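# Reorient a loose part on the upturned robot palm

## Task

With the part resting loose on the palm-up right hand, rotate it using only that hand until its orientation in the hand matches the two goal pictures. Only the hand may touch it; the wrist camera, its post and the last arm link count as hand. Contact with anything else, or the part leaving the hand, is a failure. To finish, the part must sit still on the palm or fingers, clear of the wrist, camera and post, with the palm pointing straight up. No hand motor may read moving or overload or be building toward a shutdown, though motors dead from the start are ignored. Then declare it done. The hand is opened at that point, and the result must hold with the hand open: only resting on the open palm counts, not being held by the robot.

## Robot and tools

Robot: one arm carrying a right hand with index, middle and ring fingers and a thumb. It is driven through tool calls. The simulation keeps running while you reply, so replies are not free pauses.

Frames. Results report the hand point in the scene frame. The origin is on the table top under the arm base, +z is up, and +y is to the left when looking along +x. Position is end_effector_position in metres and orientation is end_effector_quat_wxyz. The hand point sits in front of the palm, where thumb tip and index/middle tips meet in a pinch. Its own axes: +z runs along straight fingers toward the tips, +x crosses the palm away from the thumb, and +y points out of the palm face, which is at y = -0.062 m. Straight-finger knuckles are at z = -0.017 m and the tips end 0.139 m beyond them. Bending moves the tips toward +y. Only the rubber fingertip caps grip well. A rigid mast on the palm side of the wrist occupies x +0.05 to +0.10, z -0.16 to -0.11, up to y = +0.06 m, and can strike the part.

execute_actions, argument actions: a list holding one action, one wait, or nothing. An empty list only reports the state. An action is {"rows": [...], "steps": n}. It has 1 to 15 rows and n is at most 15 (default 15). Each step is 1/30 s. Row k is used on step k, and the final row repeats if rows run out. A wait is {"steps": n}, with n up to 300, counted from the previous result, so reply time is included. pictures (true/false) controls whether camera images come back. A rejected call sends nothing.

A row is one flat list of 24 numbers, each in [-1, 1], for the single hand. Order: dx, dy, dz, rx, ry, rz, then index_mcp, index_abd, index_pip, index_dip, middle_mcp, middle_abd, middle_pip, middle_dip, ring_mcp, ring_abd, ring_pip, ring_dip, thumb_cmc, thumb_axl, thumb_mcp, thumb_ipl, current_limit, speed.

The first six numbers are an offset, not a pose. They are expressed in the hand point's own axes and measured from the pose in the latest result that reported it. Before any such result exists, and for later calls within the same reply, they are measured from where the robot is when the action begins. Every row counts from that same base, not from the row before. 1.0 equals 0.6 m of translation or 180 degrees of rotation. rx, ry, rz form a single rotation vector. All zeros are not a pause: they pull the hand back to the base pose.

The next sixteen numbers are absolute joint goals. Each maps linearly between the hinge's two stops; brackets give degrees at +1, degrees at -1, then the value that is straight. For each finger, moving toward -1 does the following. _mcp curls the finger at the knuckle toward the palm (-18, +128; +0.75). _abd swings the finger sideways away from the thumb (-60, +60; +0.00). _pip bends the middle joint (-29, +108; +0.58). _dip bends the end joint (-21, +117; +0.70). For the thumb, toward -1: thumb_cmc brings it from flat beside the palm round to the front (-20, +120; +0.71). thumb_axl spins it about its length (-27, +140; +0.68). thumb_mcp (-69, +109; +0.23) and thumb_ipl (-77, +108; +0.17) bend it. They bend toward +z when thumb_axl is straight, and along thumb_cmc's -1 swing when thumb_axl is at -0.40.

current_limit is the current cap for all motors: -1 gives 0 mA and +1 gives 550 mA, with 11 mA as the floor. A low cap also slows motors, and well below 0 it may not lift a finger. speed sets the set-point rate at (speed+1)/2 of 5.9 rad/s, minimum 0.001 of that, and it continues after the action ends. At the start these are +0.4 and -0.6. Whatever was written last stays in effect.

move: target is one 24-number row laid out as above, with offsets from the same base. speed is the path's top speed in m/s, from 0.002 to 0.5 (default 0.25); turning is capped at twice that in rad/s. The path is straight, lasting 0.5 to 10 s, and the hand numbers are sent at its start. It takes the shorter rotation and does not slow for obstacles. Faster contact hits harder, and aiming past a contact presses harder. The result adds a move: line. done means it settled near target; other endings include off_target, moving, held and fault. limits=paced means the pose was clipped. limits=held means a check blocked some steps, and the arm may then speed up. The result also gives the distance remaining.

wait: seconds, 0 to 10; nothing new is sent. zoom_image: camera (cam_high, cam_low or cam_wrist) and region [x0, y0, x1, y1] in pixels, at most 504x504. show_instructions takes no arguments and shows the goal pictures. finished_scene: scene is the number of the current scene; it ends the scene for good and grades it.

Reading results. Each step the commanded pose is clipped to 70 mm and 16 degrees from the measured one. Motions often stop a centimetre or more short, usually low. The elbow may sag, lowering the hand and tilting the palm, so re-aim at the pose you want to hold. "pose unreachable" and HELD mark commands that were altered or blocked. "Hand target" is the pose the controller is driving toward. Per-motor lists follow motor order. hand_goal holds the written goals; repeating them keeps a grip. hand_measured holds the actual positions; repeating those loosens a grip. hand_current_ma is positive when pushing toward -1. hand_state is moving, goal, blocked or overload. A motor that stays at 495 mA or more for 5 s, net, shuts down for 10 s. A motor showing overload in the very first reading is dead for good. After a FAULT or HAND FAULT line, the remaining calls in that reply do not run. While the arm is stopped, hand commands are thrown away.

Avoid: dropping the part or letting it touch anything but the hand, knocking anything off the table, fast or hard contacts, long high-current squeezing, and motor heat (MOTOR HOT warns at 85 °C, and the arm drops at 100 °C). The part may get an occasional small push. Finish with the palm straight up, the part resting freely, and every motor settled.

Each tool is called after ">>>" as name(argument=value, ...) on one line, values as JSON.

## Session

>>> show_instructions()

>>> execute_actions(actions=[])

Reference images for this scene: goal picture from the wrist camera place, goal picture looking into the palm.

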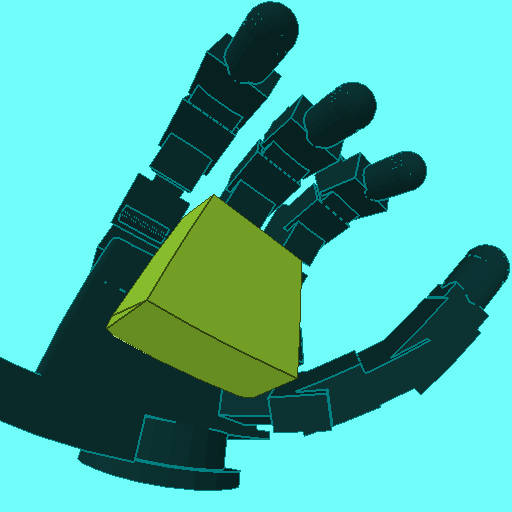

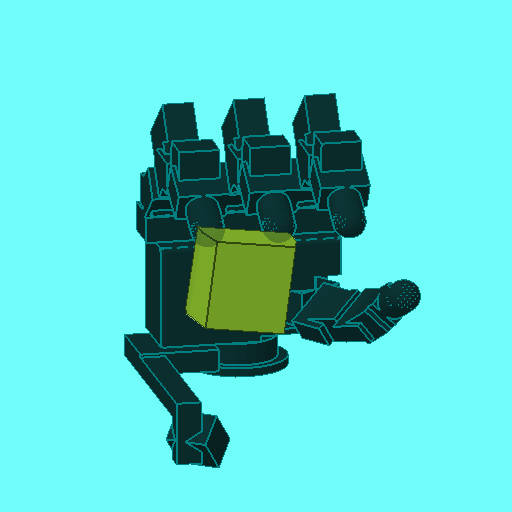

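Scene clock: 0.00 s of 4800.00 s.
end_effector_position=(+0.4927, +0.0406, +0.4906) hand_goal=(+0.046, +0.000, -0.008, +0.280, +0.046, +0.000, -0.008, +0.280, +0.046, +0.000, -0.008, +0.280, -0.104, +0.266, +0.032, -0.018) hand_measured=(+0.062, +0.000, -0.006, +0.282, +0.060, +0.000, -0.006, +0.282, +0.060, +0.000, -0.006, +0.282, -0.092, +0.270, +0.034, -0.016) hand_current_ma=(+91, +0, +13, +12, +81, +0, +13, +12, +81, +0, +13, +13, +67, +26, +11, +11) hand_state=(goal, goal, goal, goal, goal, goal, goal, goal, goal, goal, goal, goal, goal, goal, goal, goal) hand_current_limit=0.40 hand_speed=-0.60 end_effector_quat_wxyz=(+0.495, +0.463, +0.523, +0.517)
Joint positions: [ 0.086  1.124  0.617  0.518  0.049 -0.03 ]
Joint velocities: [-0.024  0.015  0.002 -0.002 -0.022 -0.007]
Joint torques (N m, as the arm reports them, + toward a larger angle): no reading
Motor temperatures (°C, as the motors report them): [23 23 29 25 21 21]
Hand target: +0.496, +0.041, +0.503; +0.500, +0.458, +0.517, +0.523

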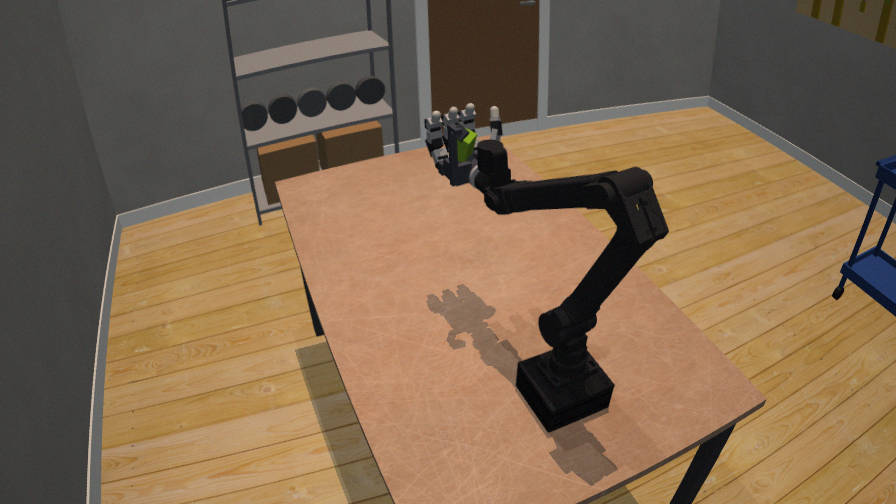

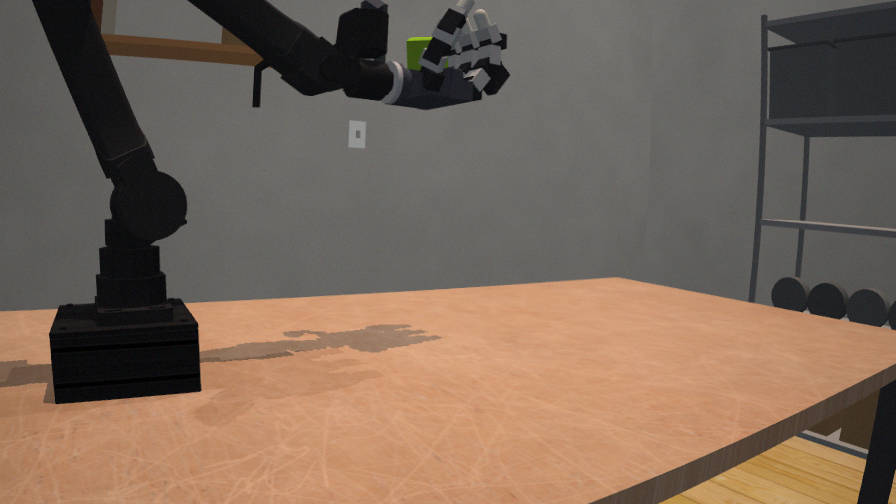

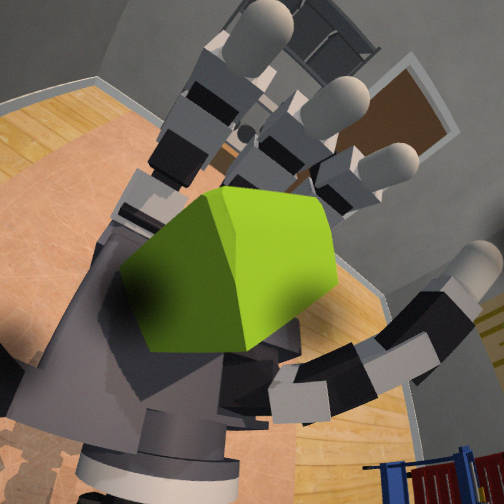

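>>> zoom_image(camera="cam_wrist", region=[90, 150, 370, 400])

>>> zoom_image(camera="cam_high", region=[420, 100, 520, 190])

>>> zoom_image(camera="cam_low", region=[370, 0, 530, 110])

Region (90, 150, 370, 400) of cam_wrist's 504x504 image, scaled by 1.800, with more detail than that image has; it fills the top 450 rows of this view, and the rest is white.

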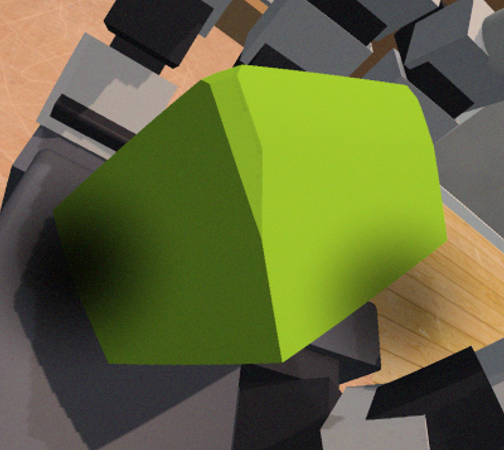

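Region (420, 100, 520, 190) of cam_high's 896x504 image, scaled by 5.040, with more detail than that image has; it fills the top 454 rows of this view, and the rest is white.

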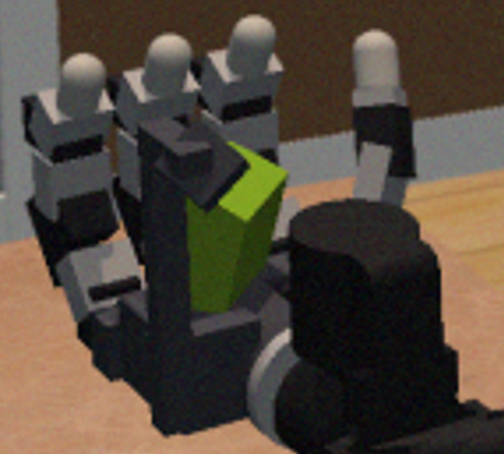

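Region (370, 0, 530, 110) of cam_low's 896x504 image, scaled by 3.150, with more detail than that image has; it fills the top 346 rows of this view, and the rest is white.

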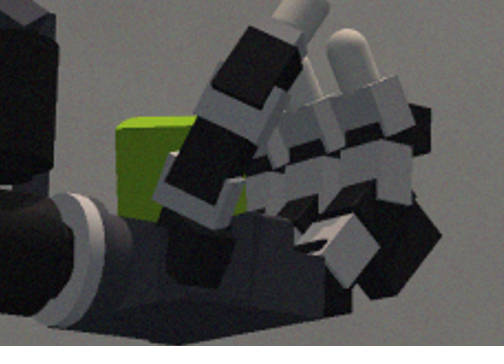

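>>> move(target=[0,-0.03,0,0.08,0,0, -0.8,0,0.9,0.6, -0.6,0,0.7,0.6, -0.4,0,0.5,0.6, 0.2,0.27,0.03,-0.02, 0.5,-0.75], speed=0.1)

Scene clock: 26.90 s of 4800.00 s.
end_effector_position=(+0.4896, +0.0392, +0.4327) hand_goal=(-0.800, +0.000, +0.900, +0.600, -0.600, +0.000, +0.700, +0.600, -0.400, +0.000, +0.500, +0.600, +0.200, +0.270, +0.030, -0.020) hand_measured=(-0.794, +0.000, +0.898, +0.598, -0.584, +0.000, +0.698, +0.598, -0.390, +0.000, +0.498, +0.598, +0.206, +0.270, +0.032, -0.018) hand_current_ma=(+31, +0, -8, -14, +87, +0, -8, -13, +62, +0, -7, -15, +31, +1, +11, +12) hand_state=(goal, goal, goal, goal, goal, goal, goal, goal, goal, goal, goal, goal, goal, goal, goal, goal) hand_current_limit=0.50 hand_speed=-0.75 end_effector_quat_wxyz=(+0.418, +0.528, +0.602, +0.428)
Joint positions: [ 0.086  1.026  0.617  0.109  0.05  -0.028]
Joint velocities: [-0.005 -0.005 -0.002  0.012 -0.051  0.007]
Joint torques (N m, as the arm reports them, + toward a larger angle): [ 2.33 -9.41 15.77  1.58  0.26  0.03]
Motor temperatures (°C, as the motors report them): [23 24 37 25 21 21]
Hand target: +0.491, +0.040, +0.472; +0.431, +0.520, +0.585, +0.449
Off the commanded pose: 0.040 m, 4 deg.
move: off_target

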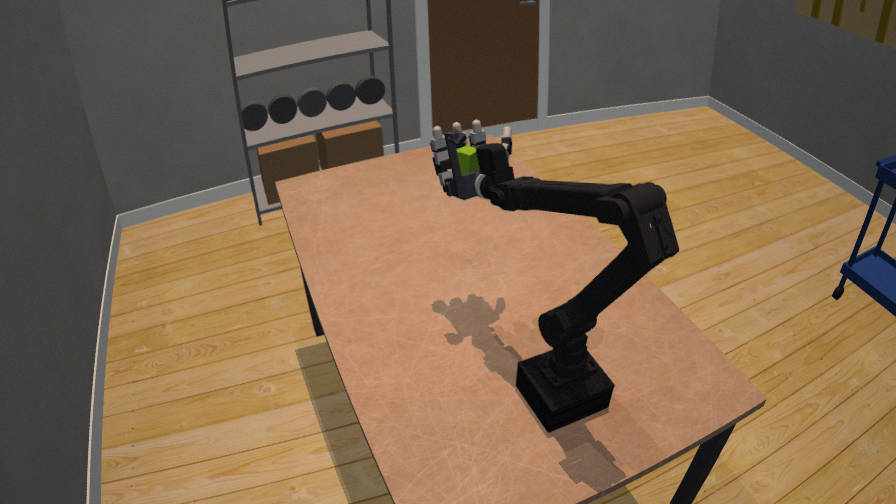

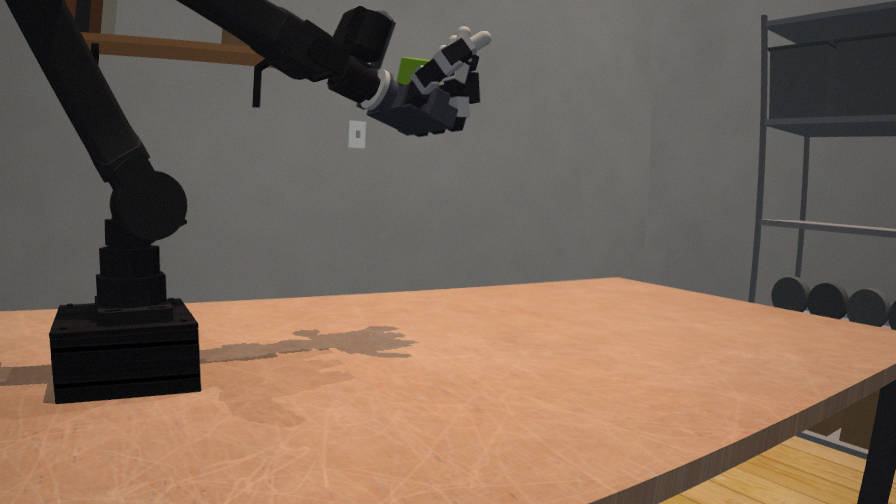

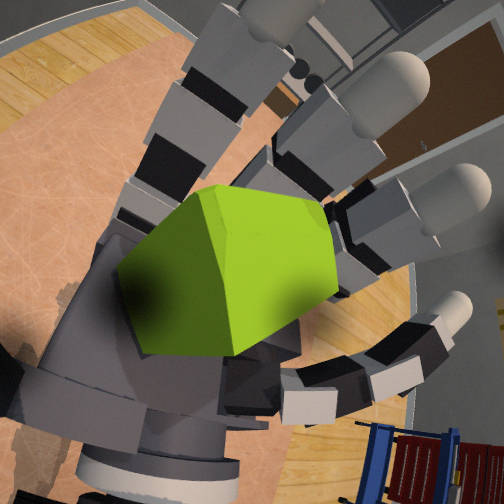

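>>> move(target=[0,-0.03,0,0.09,0,0, -0.45,0,0.55,0.3, -0.65,0,0.75,0.3, -0.45,0,0.55,0.3, 0.2,0.27,0.03,-0.02, 0.5,-0.75], speed=0.1)

Scene clock: 31.53 s of 4800.00 s.
end_effector_position=(+0.4717, +0.0356, +0.3609) hand_goal=(-0.450, +0.000, +0.550, +0.300, -0.650, +0.000, +0.750, +0.300, -0.450, +0.000, +0.550, +0.300, +0.200, +0.270, +0.030, -0.020) hand_measured=(-0.444, +0.000, +0.556, +0.302, -0.634, +0.000, +0.750, +0.302, -0.438, +0.000, +0.550, +0.302, +0.206, +0.270, +0.030, -0.018) hand_current_ma=(+37, +0, +31, +14, +93, +0, -3, +14, +72, +0, -3, +15, +31, +1, +0, +9) hand_state=(goal, goal, goal, goal, goal, goal, goal, goal, goal, goal, goal, goal, goal, goal, goal, goal) hand_current_limit=0.50 hand_speed=-0.75 end_effector_quat_wxyz=(+0.316, +0.589, +0.676, +0.311)
Joint positions: [ 0.086  0.981  0.652 -0.337  0.051 -0.025]
Joint velocities: [-0.005 -0.015 -0.002  0.002  0.037 -0.037]
Joint torques (N m, as the arm reports them, + toward a larger angle): [ 2.18 -8.54 17.51  1.54  0.26  0.06]
Motor temperatures (°C, as the motors report them): [23 24 39 25 21 21]
Hand target: +0.481, +0.038, +0.415; +0.338, +0.581, +0.657, +0.341
Off the commanded pose: 0.056 m, 5 deg.
move: off_target

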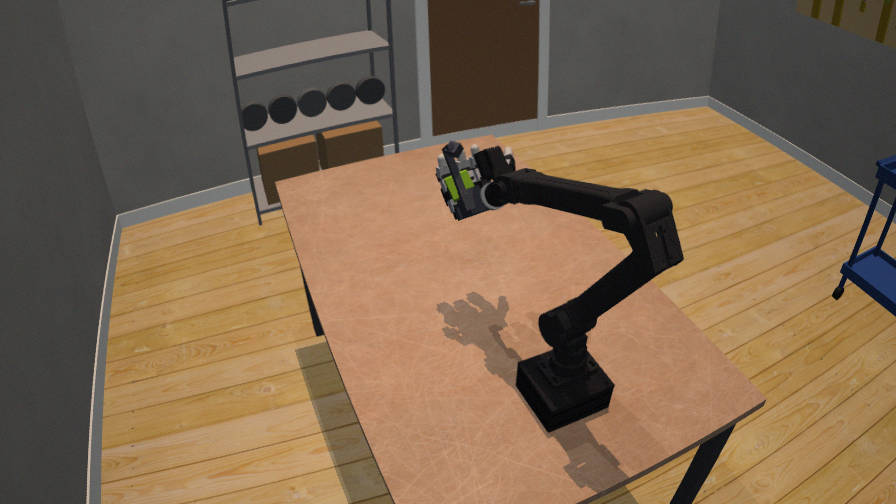

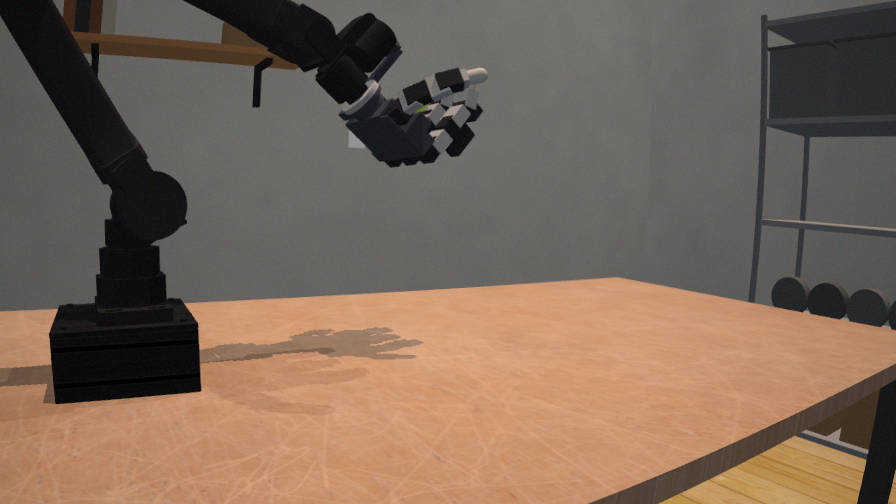

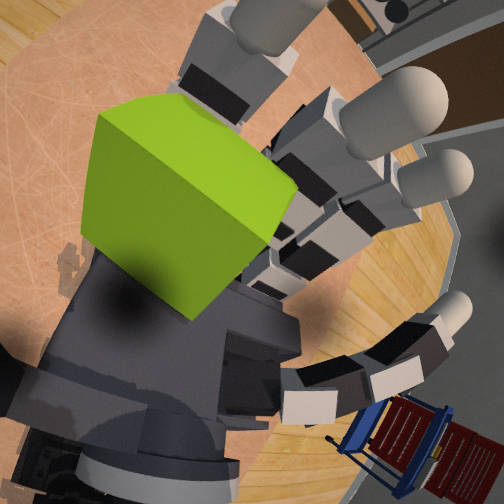

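>>> move(target=[0,0,0,0,0,0.05, 0.1,0,0.55,-0.2, 0.1,0,0.55,-0.2, 0.05,0,0.55,-0.2, 0.2,0.27,0.03,-0.02, 0.5,-0.8], speed=0.08)

Scene clock: 35.97 s of 4800.00 s.
end_effector_position=(+0.4689, +0.0316, +0.3584) hand_goal=(+0.100, +0.000, +0.550, -0.200, +0.100, +0.000, +0.550, -0.200, +0.050, +0.000, +0.550, -0.200, +0.200, +0.270, +0.030, -0.020) hand_measured=(+0.110, +0.000, +0.556, -0.196, +0.108, +0.000, +0.558, -0.198, +0.064, +0.000, +0.550, -0.196, +0.206, +0.270, +0.030, -0.018) hand_current_ma=(+56, +0, +31, +16, +50, +0, +42, +14, +84, +0, +2, +17, +31, +1, +0, +9) hand_state=(goal, goal, goal, goal, goal, goal, goal, goal, goal, goal, goal, goal, goal, goal, goal, goal) hand_current_limit=0.50 hand_speed=-0.80 end_effector_quat_wxyz=(+0.294, +0.638, +0.629, +0.333)
Joint positions: [ 0.119  0.981  0.652 -0.338  0.082  0.146]
Joint velocities: [ 0.005 -0.005  0.002  0.002 -0.066 -0.022]
Joint torques (N m, as the arm reports them, + toward a larger angle): [ 2.74 -6.37 12.63  1.71  0.37 -0.02]
Motor temperatures (°C, as the motors report them): [23 24 40 25 21 21]
Hand target: +0.472, +0.036, +0.361; +0.291, +0.640, +0.627, +0.335
Off the commanded pose: 0.005 m, 0 deg.
move: done

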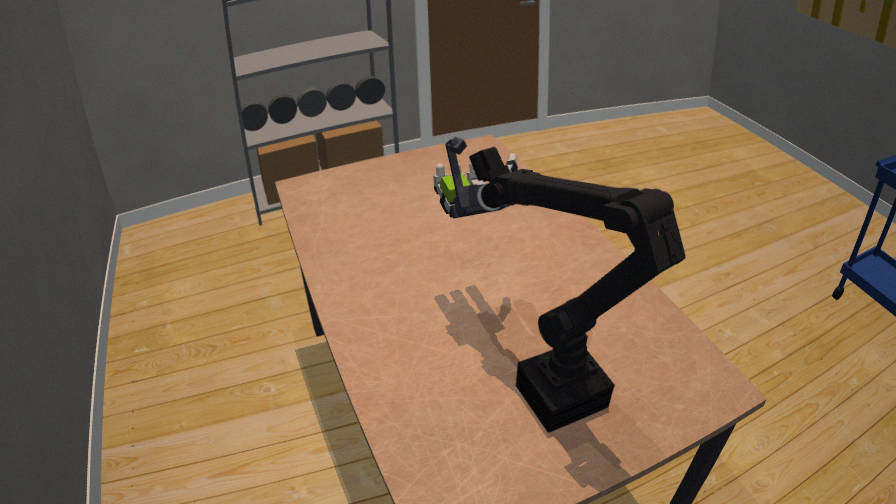

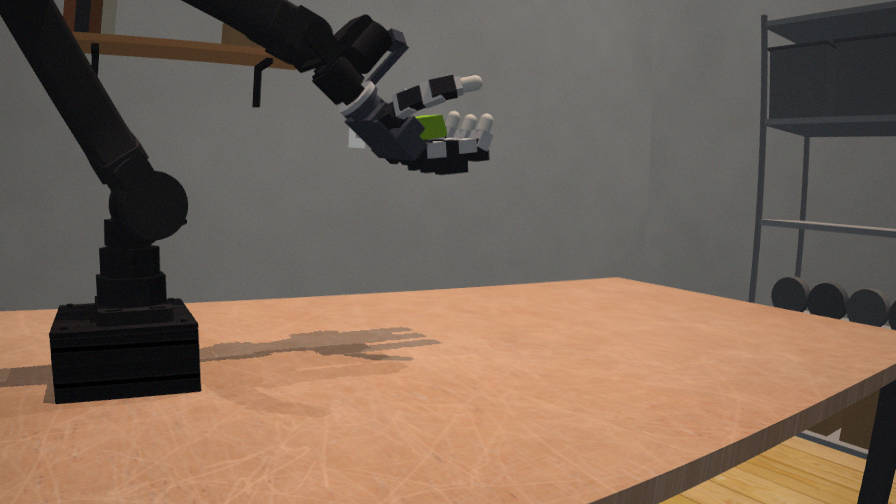

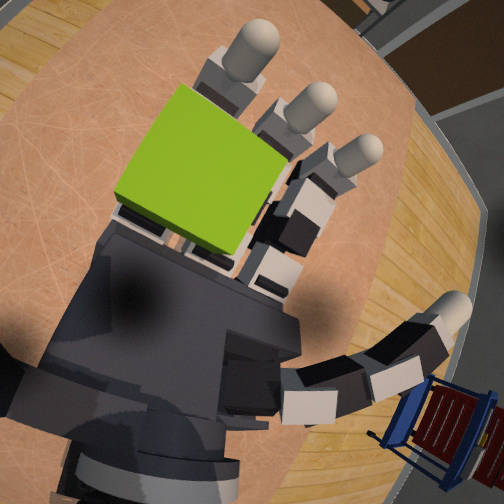

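>>> move(target=[0,0.08,0.03,-0.22,0,0, 0.6,0,0.55,-0.2, 0.6,0,0.55,-0.2, 0.6,0,0.55,-0.2, 0.0,0.27,0.03,-0.02, 0.5,-0.92], speed=0.12)

Scene clock: 55.10 s of 4800.00 s.
end_effector_position=(+0.5107, +0.0335, +0.3793) hand_goal=(+0.600, +0.000, +0.550, -0.200, +0.600, +0.000, +0.550, -0.200, +0.600, +0.000, +0.550, -0.200, +0.000, +0.270, +0.030, -0.020) hand_measured=(+0.610, +0.000, +0.556, -0.196, +0.612, +0.000, +0.558, -0.198, +0.612, +0.000, +0.550, -0.196, +0.016, +0.270, +0.030, -0.018) hand_current_ma=(+58, +0, +31, +16, +67, +0, +42, +14, +74, +0, +3, +17, +85, +1, +0, +9) hand_state=(goal, goal, goal, goal, goal, goal, goal, goal, goal, goal, goal, goal, goal, goal, goal, goal) hand_current_limit=0.50 hand_speed=-0.92 end_effector_quat_wxyz=(+0.486, +0.508, +0.488, +0.517)
Joint positions: [0.119 1.44  0.519 0.914 0.154 0.061]
Joint velocities: [-0.015  0.005  0.002  0.027 -0.022 -0.037]
Joint torques (N m, as the arm reports them, + toward a larger angle): [  1.42 -10.09   9.02   3.53   0.2   -0.22]
Motor temperatures (°C, as the motors report them): [23 24 39 25 21 21]
Hand target: +0.511, +0.030, +0.385; +0.497, +0.502, +0.478, +0.522
Off the commanded pose: 0.007 m, 2 deg.
move: done

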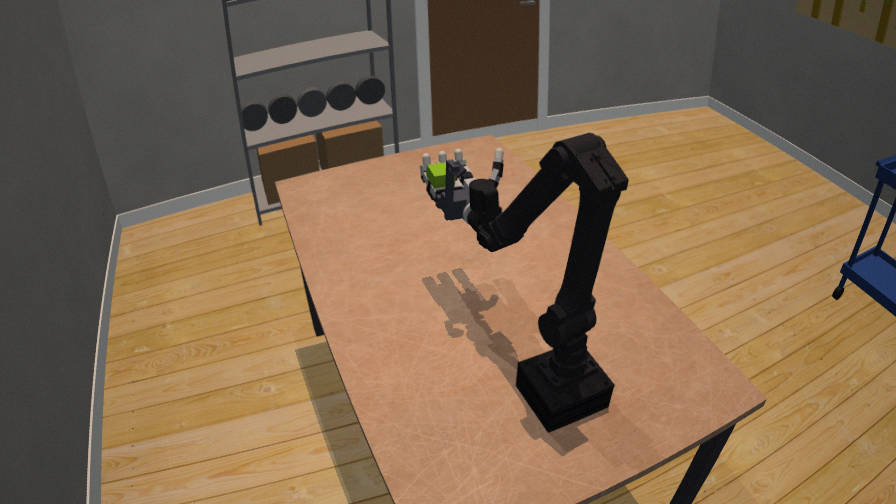

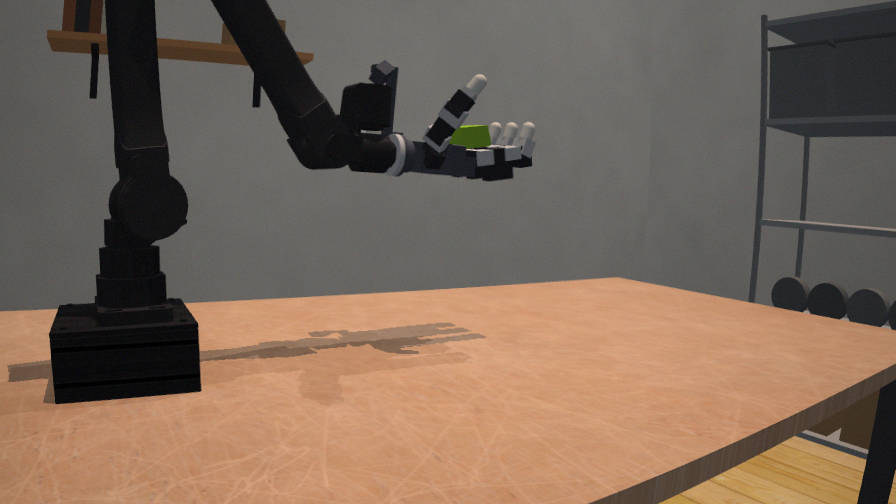

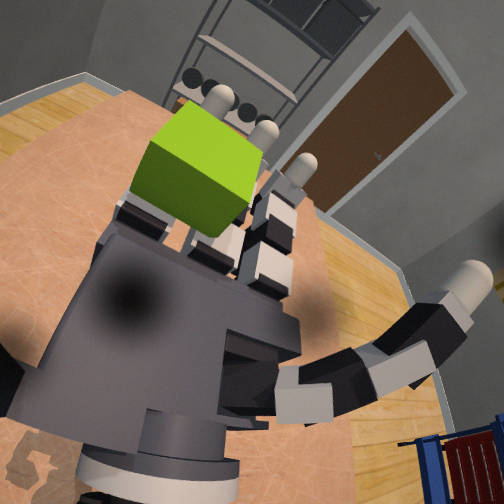

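>>> move(target=[0,0.08,0.0,-0.09,0,0.03, 0.75,0,0.55,-0.2, 0.75,0,0.58,0.2, 0.75,0,0.2,-0.8, 0.0,0.27,0.03,-0.02, 0.6,-0.8], speed=0.1)

Scene clock: 61.97 s of 4800.00 s.
end_effector_position=(+0.4998, +0.0239, +0.4051) hand_goal=(+0.750, +0.000, +0.550, -0.200, +0.750, +0.000, +0.580, +0.200, +0.750, +0.000, +0.200, -0.800, +0.000, +0.270, +0.030, -0.020) hand_measured=(+0.760, +0.000, +0.556, -0.198, +0.762, +0.000, +0.580, +0.198, +0.764, +0.000, +0.206, -0.798, +0.016, +0.270, +0.030, -0.018) hand_current_ma=(+58, +0, +31, +16, +71, +0, +3, -12, +86, +0, +33, +13, +85, +1, +0, +9) hand_state=(goal, goal, goal, goal, goal, goal, goal, goal, goal, goal, goal, goal, goal, goal, goal, goal) hand_current_limit=0.60 hand_speed=-0.80 end_effector_quat_wxyz=(+0.524, +0.474, +0.410, +0.576)
Joint positions: [0.12  1.541 0.538 1.209 0.191 0.089]
Joint velocities: [ 0.005  0.005 -0.002 -0.002  0.007 -0.037]
Joint torques (N m, as the arm reports them, + toward a larger angle): [  2.89 -11.11  12.05   3.44   0.15   0.01]
Motor temperatures (°C, as the motors report them): [23 24 38 25 21 21]
Hand target: +0.509, +0.030, +0.426; +0.529, +0.458, +0.386, +0.601
Off the commanded pose: 0.026 m, 5 deg.
move: off_target

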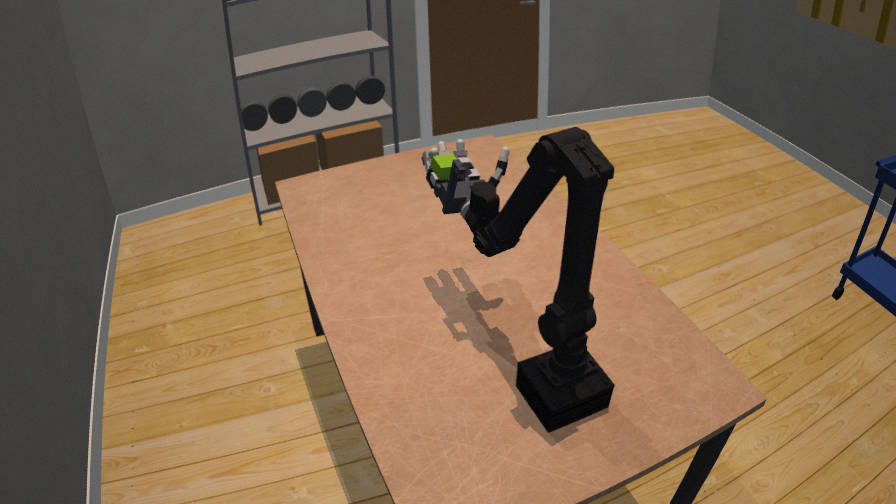

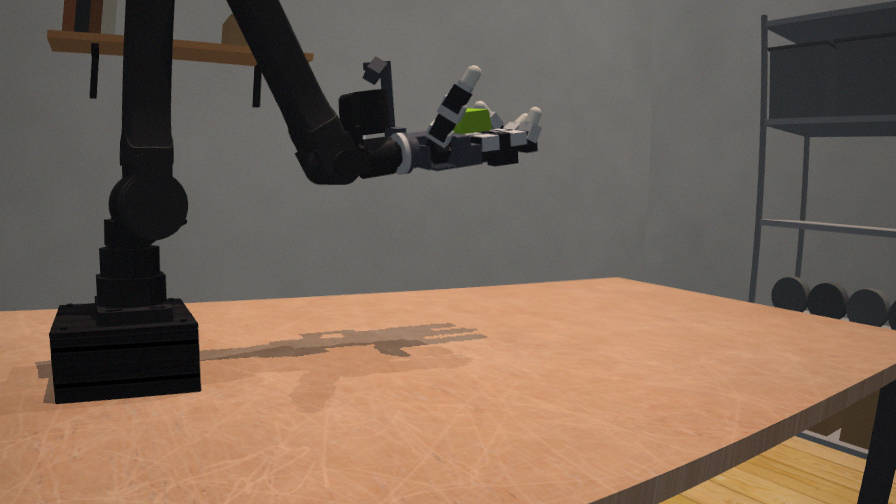

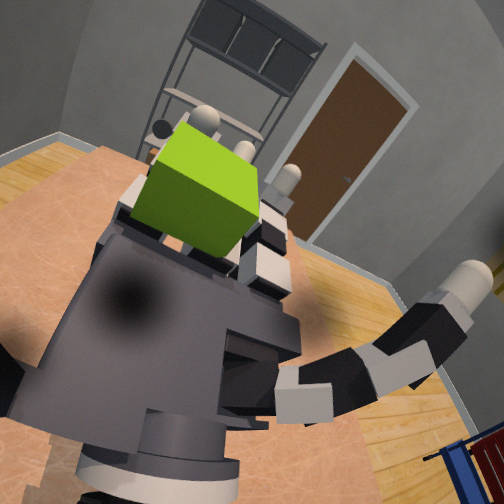

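>>> move(target=[0,0,0,0,0,0, 0.75,0,0.55,-0.2, 0.75,0,0.58,0.2, 0.75,0,-0.5,-0.8, 0.0,0.27,0.03,-0.02, 0.6,-0.8], speed=0.1)

Scene clock: 67.33 s of 4800.00 s.
end_effector_position=(+0.4998, +0.0239, +0.4051) hand_goal=(+0.750, +0.000, +0.550, -0.200, +0.750, +0.000, +0.580, +0.200, +0.750, +0.000, -0.500, -0.800, +0.000, +0.270, +0.030, -0.020) hand_measured=(+0.760, +0.000, +0.556, -0.198, +0.762, +0.000, +0.580, +0.198, +0.768, +0.000, -0.242, -0.774, +0.016, +0.270, +0.030, -0.018) hand_current_ma=(+58, +0, +31, +16, +71, +0, +3, -12, +115, +0, +439, +136, +85, +1, +0, +9) hand_state=(goal, goal, goal, goal, goal, goal, goal, goal, goal, goal, blocked, blocked, goal, goal, goal, goal) hand_current_limit=0.60 hand_speed=-0.80 end_effector_quat_wxyz=(+0.524, +0.474, +0.410, +0.576)
Joint positions: [0.12  1.541 0.538 1.209 0.191 0.089]
Joint velocities: [ 0.005 -0.015  0.002 -0.007 -0.037  0.007]
Joint torques (N m, as the arm reports them, + toward a larger angle): [  1.68 -12.69   7.81   2.16   0.    -0.14]
Motor temperatures (°C, as the motors report them): [23 24 38 25 21 21]
Hand target: +0.500, +0.024, +0.405; +0.524, +0.474, +0.410, +0.576
Off the commanded pose: 0.000 m, 0 deg.
move: done

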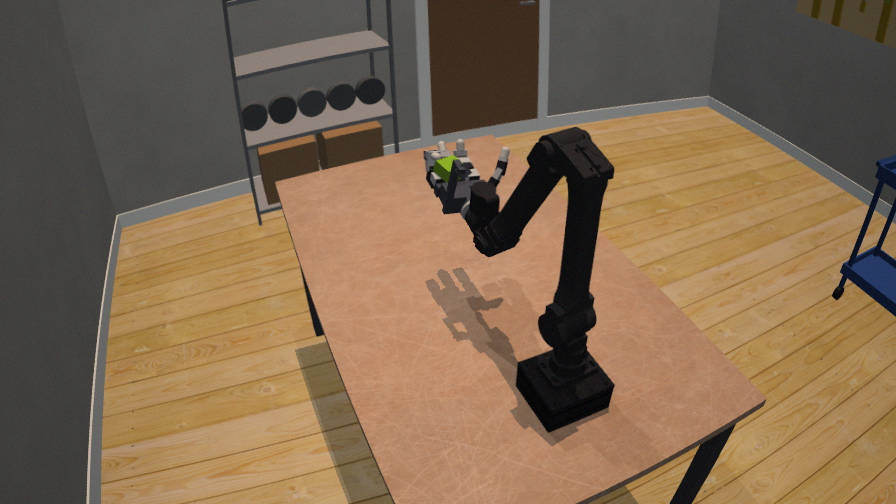

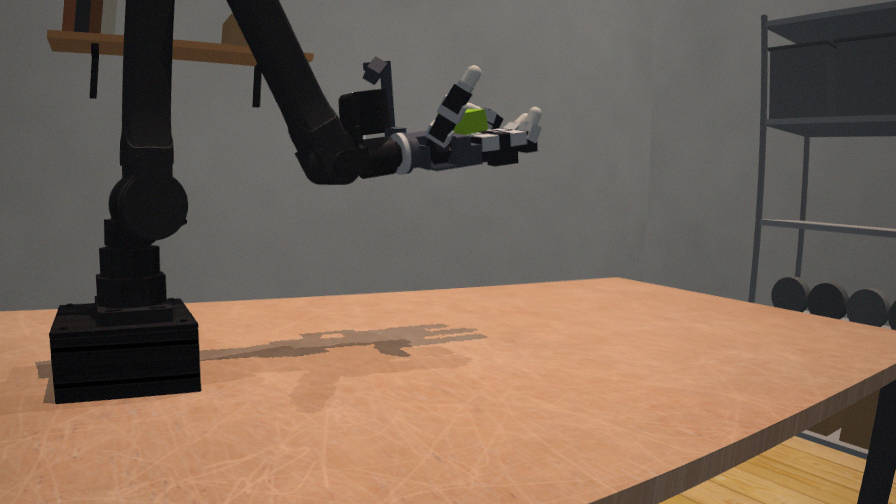

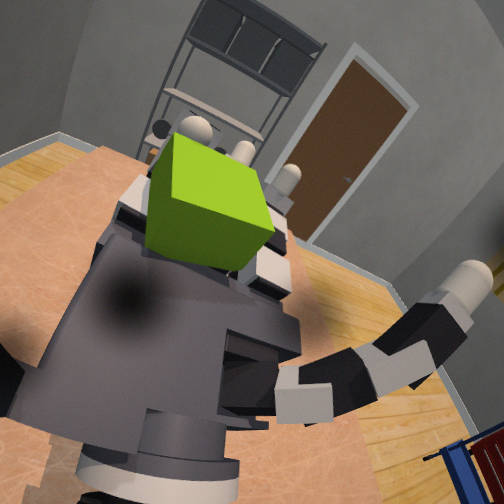

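>>> move(target=[0,0,0,0,0,0, 1,0,0.55,-0.2, 1,0,0.58,-0.2, 1,0,0,-0.8, 0.0,0.27,0.03,-0.02, 0.6,-0.7], speed=0.1)

>>> move(target=[0,0,0,0,0,0, 1,0,0.55,-0.2, 1,0,-0.3,-0.9, 1,0,-0.7,-0.9, 0.0,0.27,0.03,-0.02, 0.7,-0.8], speed=0.1)

>>> zoom_image(camera="cam_low", region=[390, 60, 570, 190])

Scene clock: 73.47 s of 4800.00 s.
end_effector_position=(+0.4998, +0.0239, +0.4051) hand_goal=(+1.000, +0.000, +0.550, -0.200, +1.000, +0.000, +0.580, -0.200, +1.000, +0.000, +0.000, -0.800, +0.000, +0.270, +0.030, -0.020) hand_measured=(+1.000, +0.000, +0.556, -0.198, +1.000, +0.000, +0.580, -0.196, +1.000, +0.000, +0.000, -0.798, +0.016, +0.270, +0.030, -0.018) hand_current_ma=(+1, +0, +31, +15, +1, +0, +4, +18, +1, +0, -4, +12, +85, +1, +0, +9) hand_state=(goal, goal, goal, goal, goal, goal, goal, goal, goal, goal, goal, goal, goal, goal, goal, goal) hand_current_limit=0.60 hand_speed=-0.70 end_effector_quat_wxyz=(+0.524, +0.474, +0.410, +0.576)
Joint positions: [0.12  1.541 0.538 1.209 0.191 0.089]
Joint velocities: [ 0.005  0.005 -0.007  0.017 -0.022 -0.007]
Joint torques (N m, as the arm reports them, + toward a larger angle): [  1.75 -13.06   7.72   1.97   0.    -0.12]
Motor temperatures (°C, as the motors report them): [23 25 37 25 21 21]
Hand target: +0.500, +0.024, +0.405; +0.524, +0.474, +0.410, +0.576
Off the commanded pose: 0.000 m, 0 deg.
move: done

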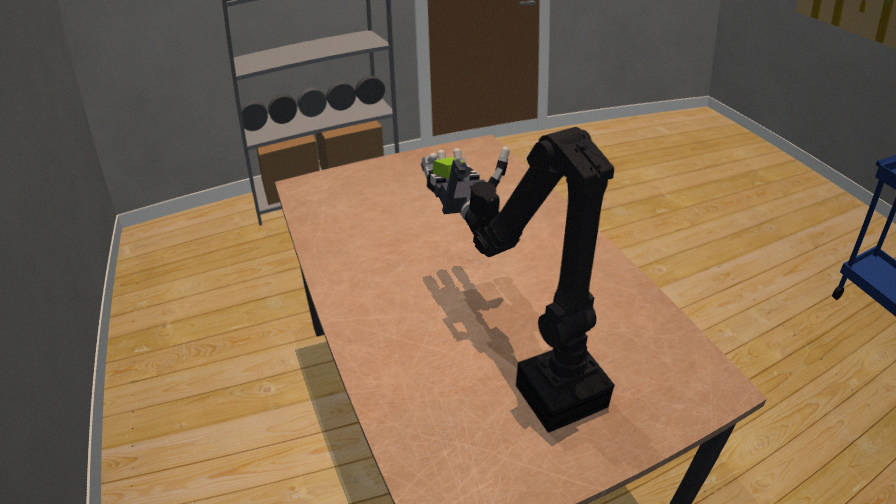

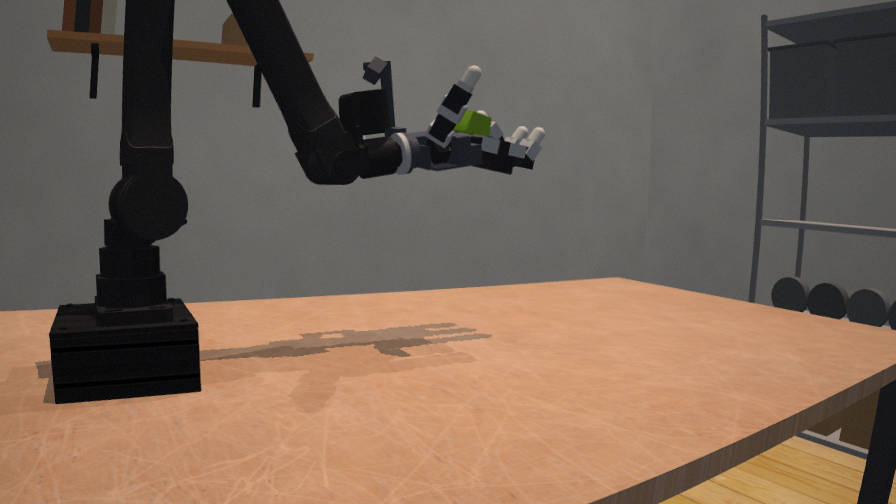

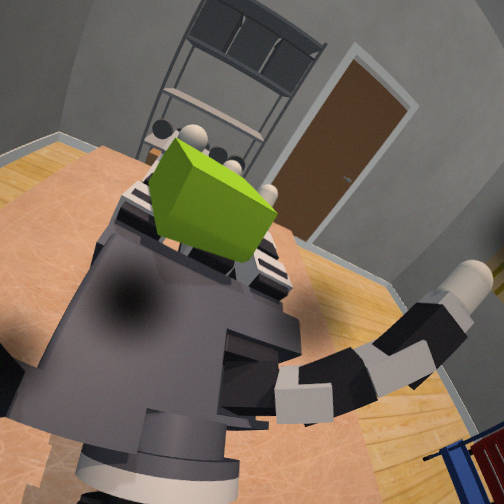

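Scene clock: 75.53 s of 4800.00 s.
end_effector_position=(+0.4998, +0.0239, +0.4051) hand_goal=(+1.000, +0.000, +0.550, -0.200, +1.000, +0.000, -0.300, -0.900, +1.000, +0.000, -0.700, -0.900, +0.000, +0.270, +0.030, -0.020) hand_measured=(+1.000, +0.000, +0.556, -0.198, +1.000, +0.000, -0.288, -0.894, +1.000, +0.000, -0.698, -0.898, +0.016, +0.270, +0.030, -0.018) hand_current_ma=(+1, +0, +31, +15, +1, +0, +57, +26, +1, +0, +15, +12, +85, +1, +0, +9) hand_state=(goal, goal, goal, goal, goal, goal, goal, goal, goal, goal, goal, goal, goal, goal, goal, goal) hand_current_limit=0.70 hand_speed=-0.80 end_effector_quat_wxyz=(+0.524, +0.474, +0.410, +0.576)
Joint positions: [0.12  1.541 0.538 1.209 0.191 0.089]
Joint velocities: [-0.015 -0.024  0.002 -0.012 -0.022  0.037]
Joint torques (N m, as the arm reports them, + toward a larger angle): [  2.07 -12.58   7.67   2.06  -0.01  -0.15]
Motor temperatures (°C, as the motors report them): [23 25 36 25 21 21]
Hand target: +0.500, +0.024, +0.405; +0.524, +0.474, +0.410, +0.576
Off the commanded pose: 0.000 m, 0 deg.
move: done

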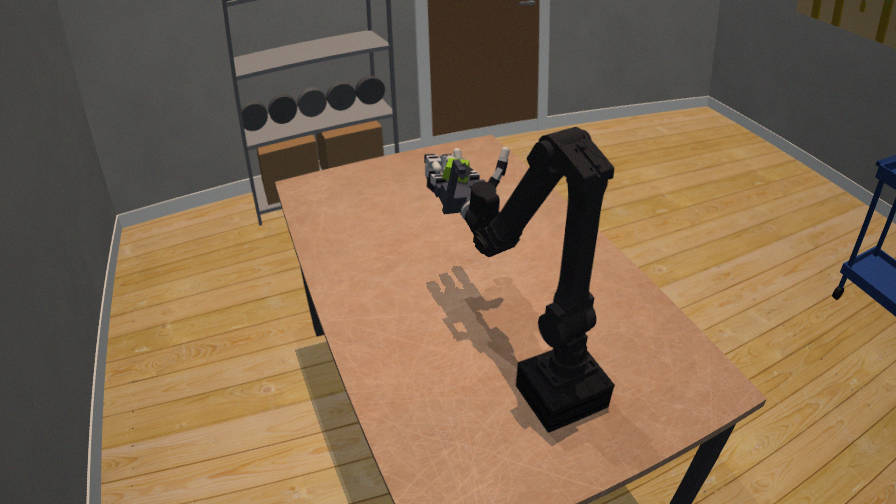

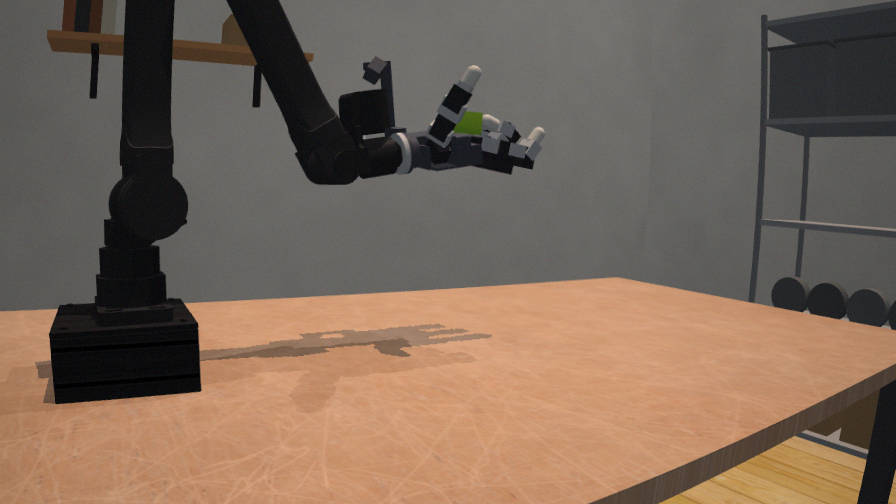

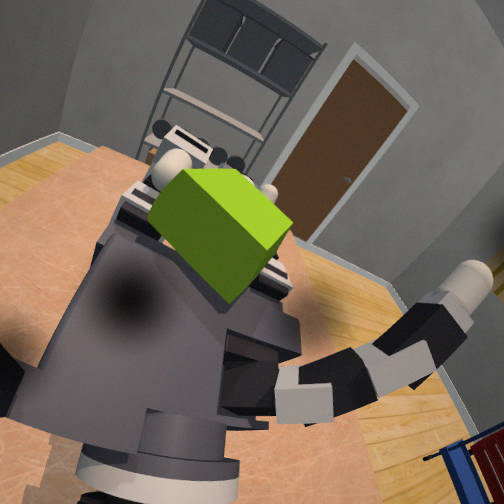

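Region (390, 60, 570, 190) of cam_low's 896x504 image, scaled by 2.800, with more detail than that image has.

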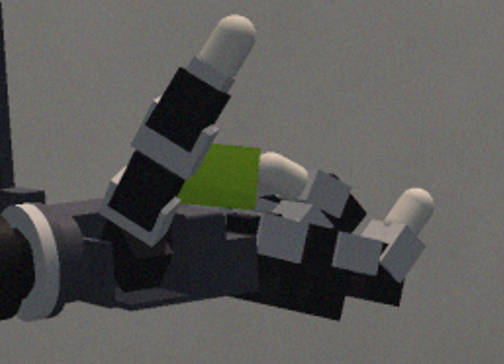

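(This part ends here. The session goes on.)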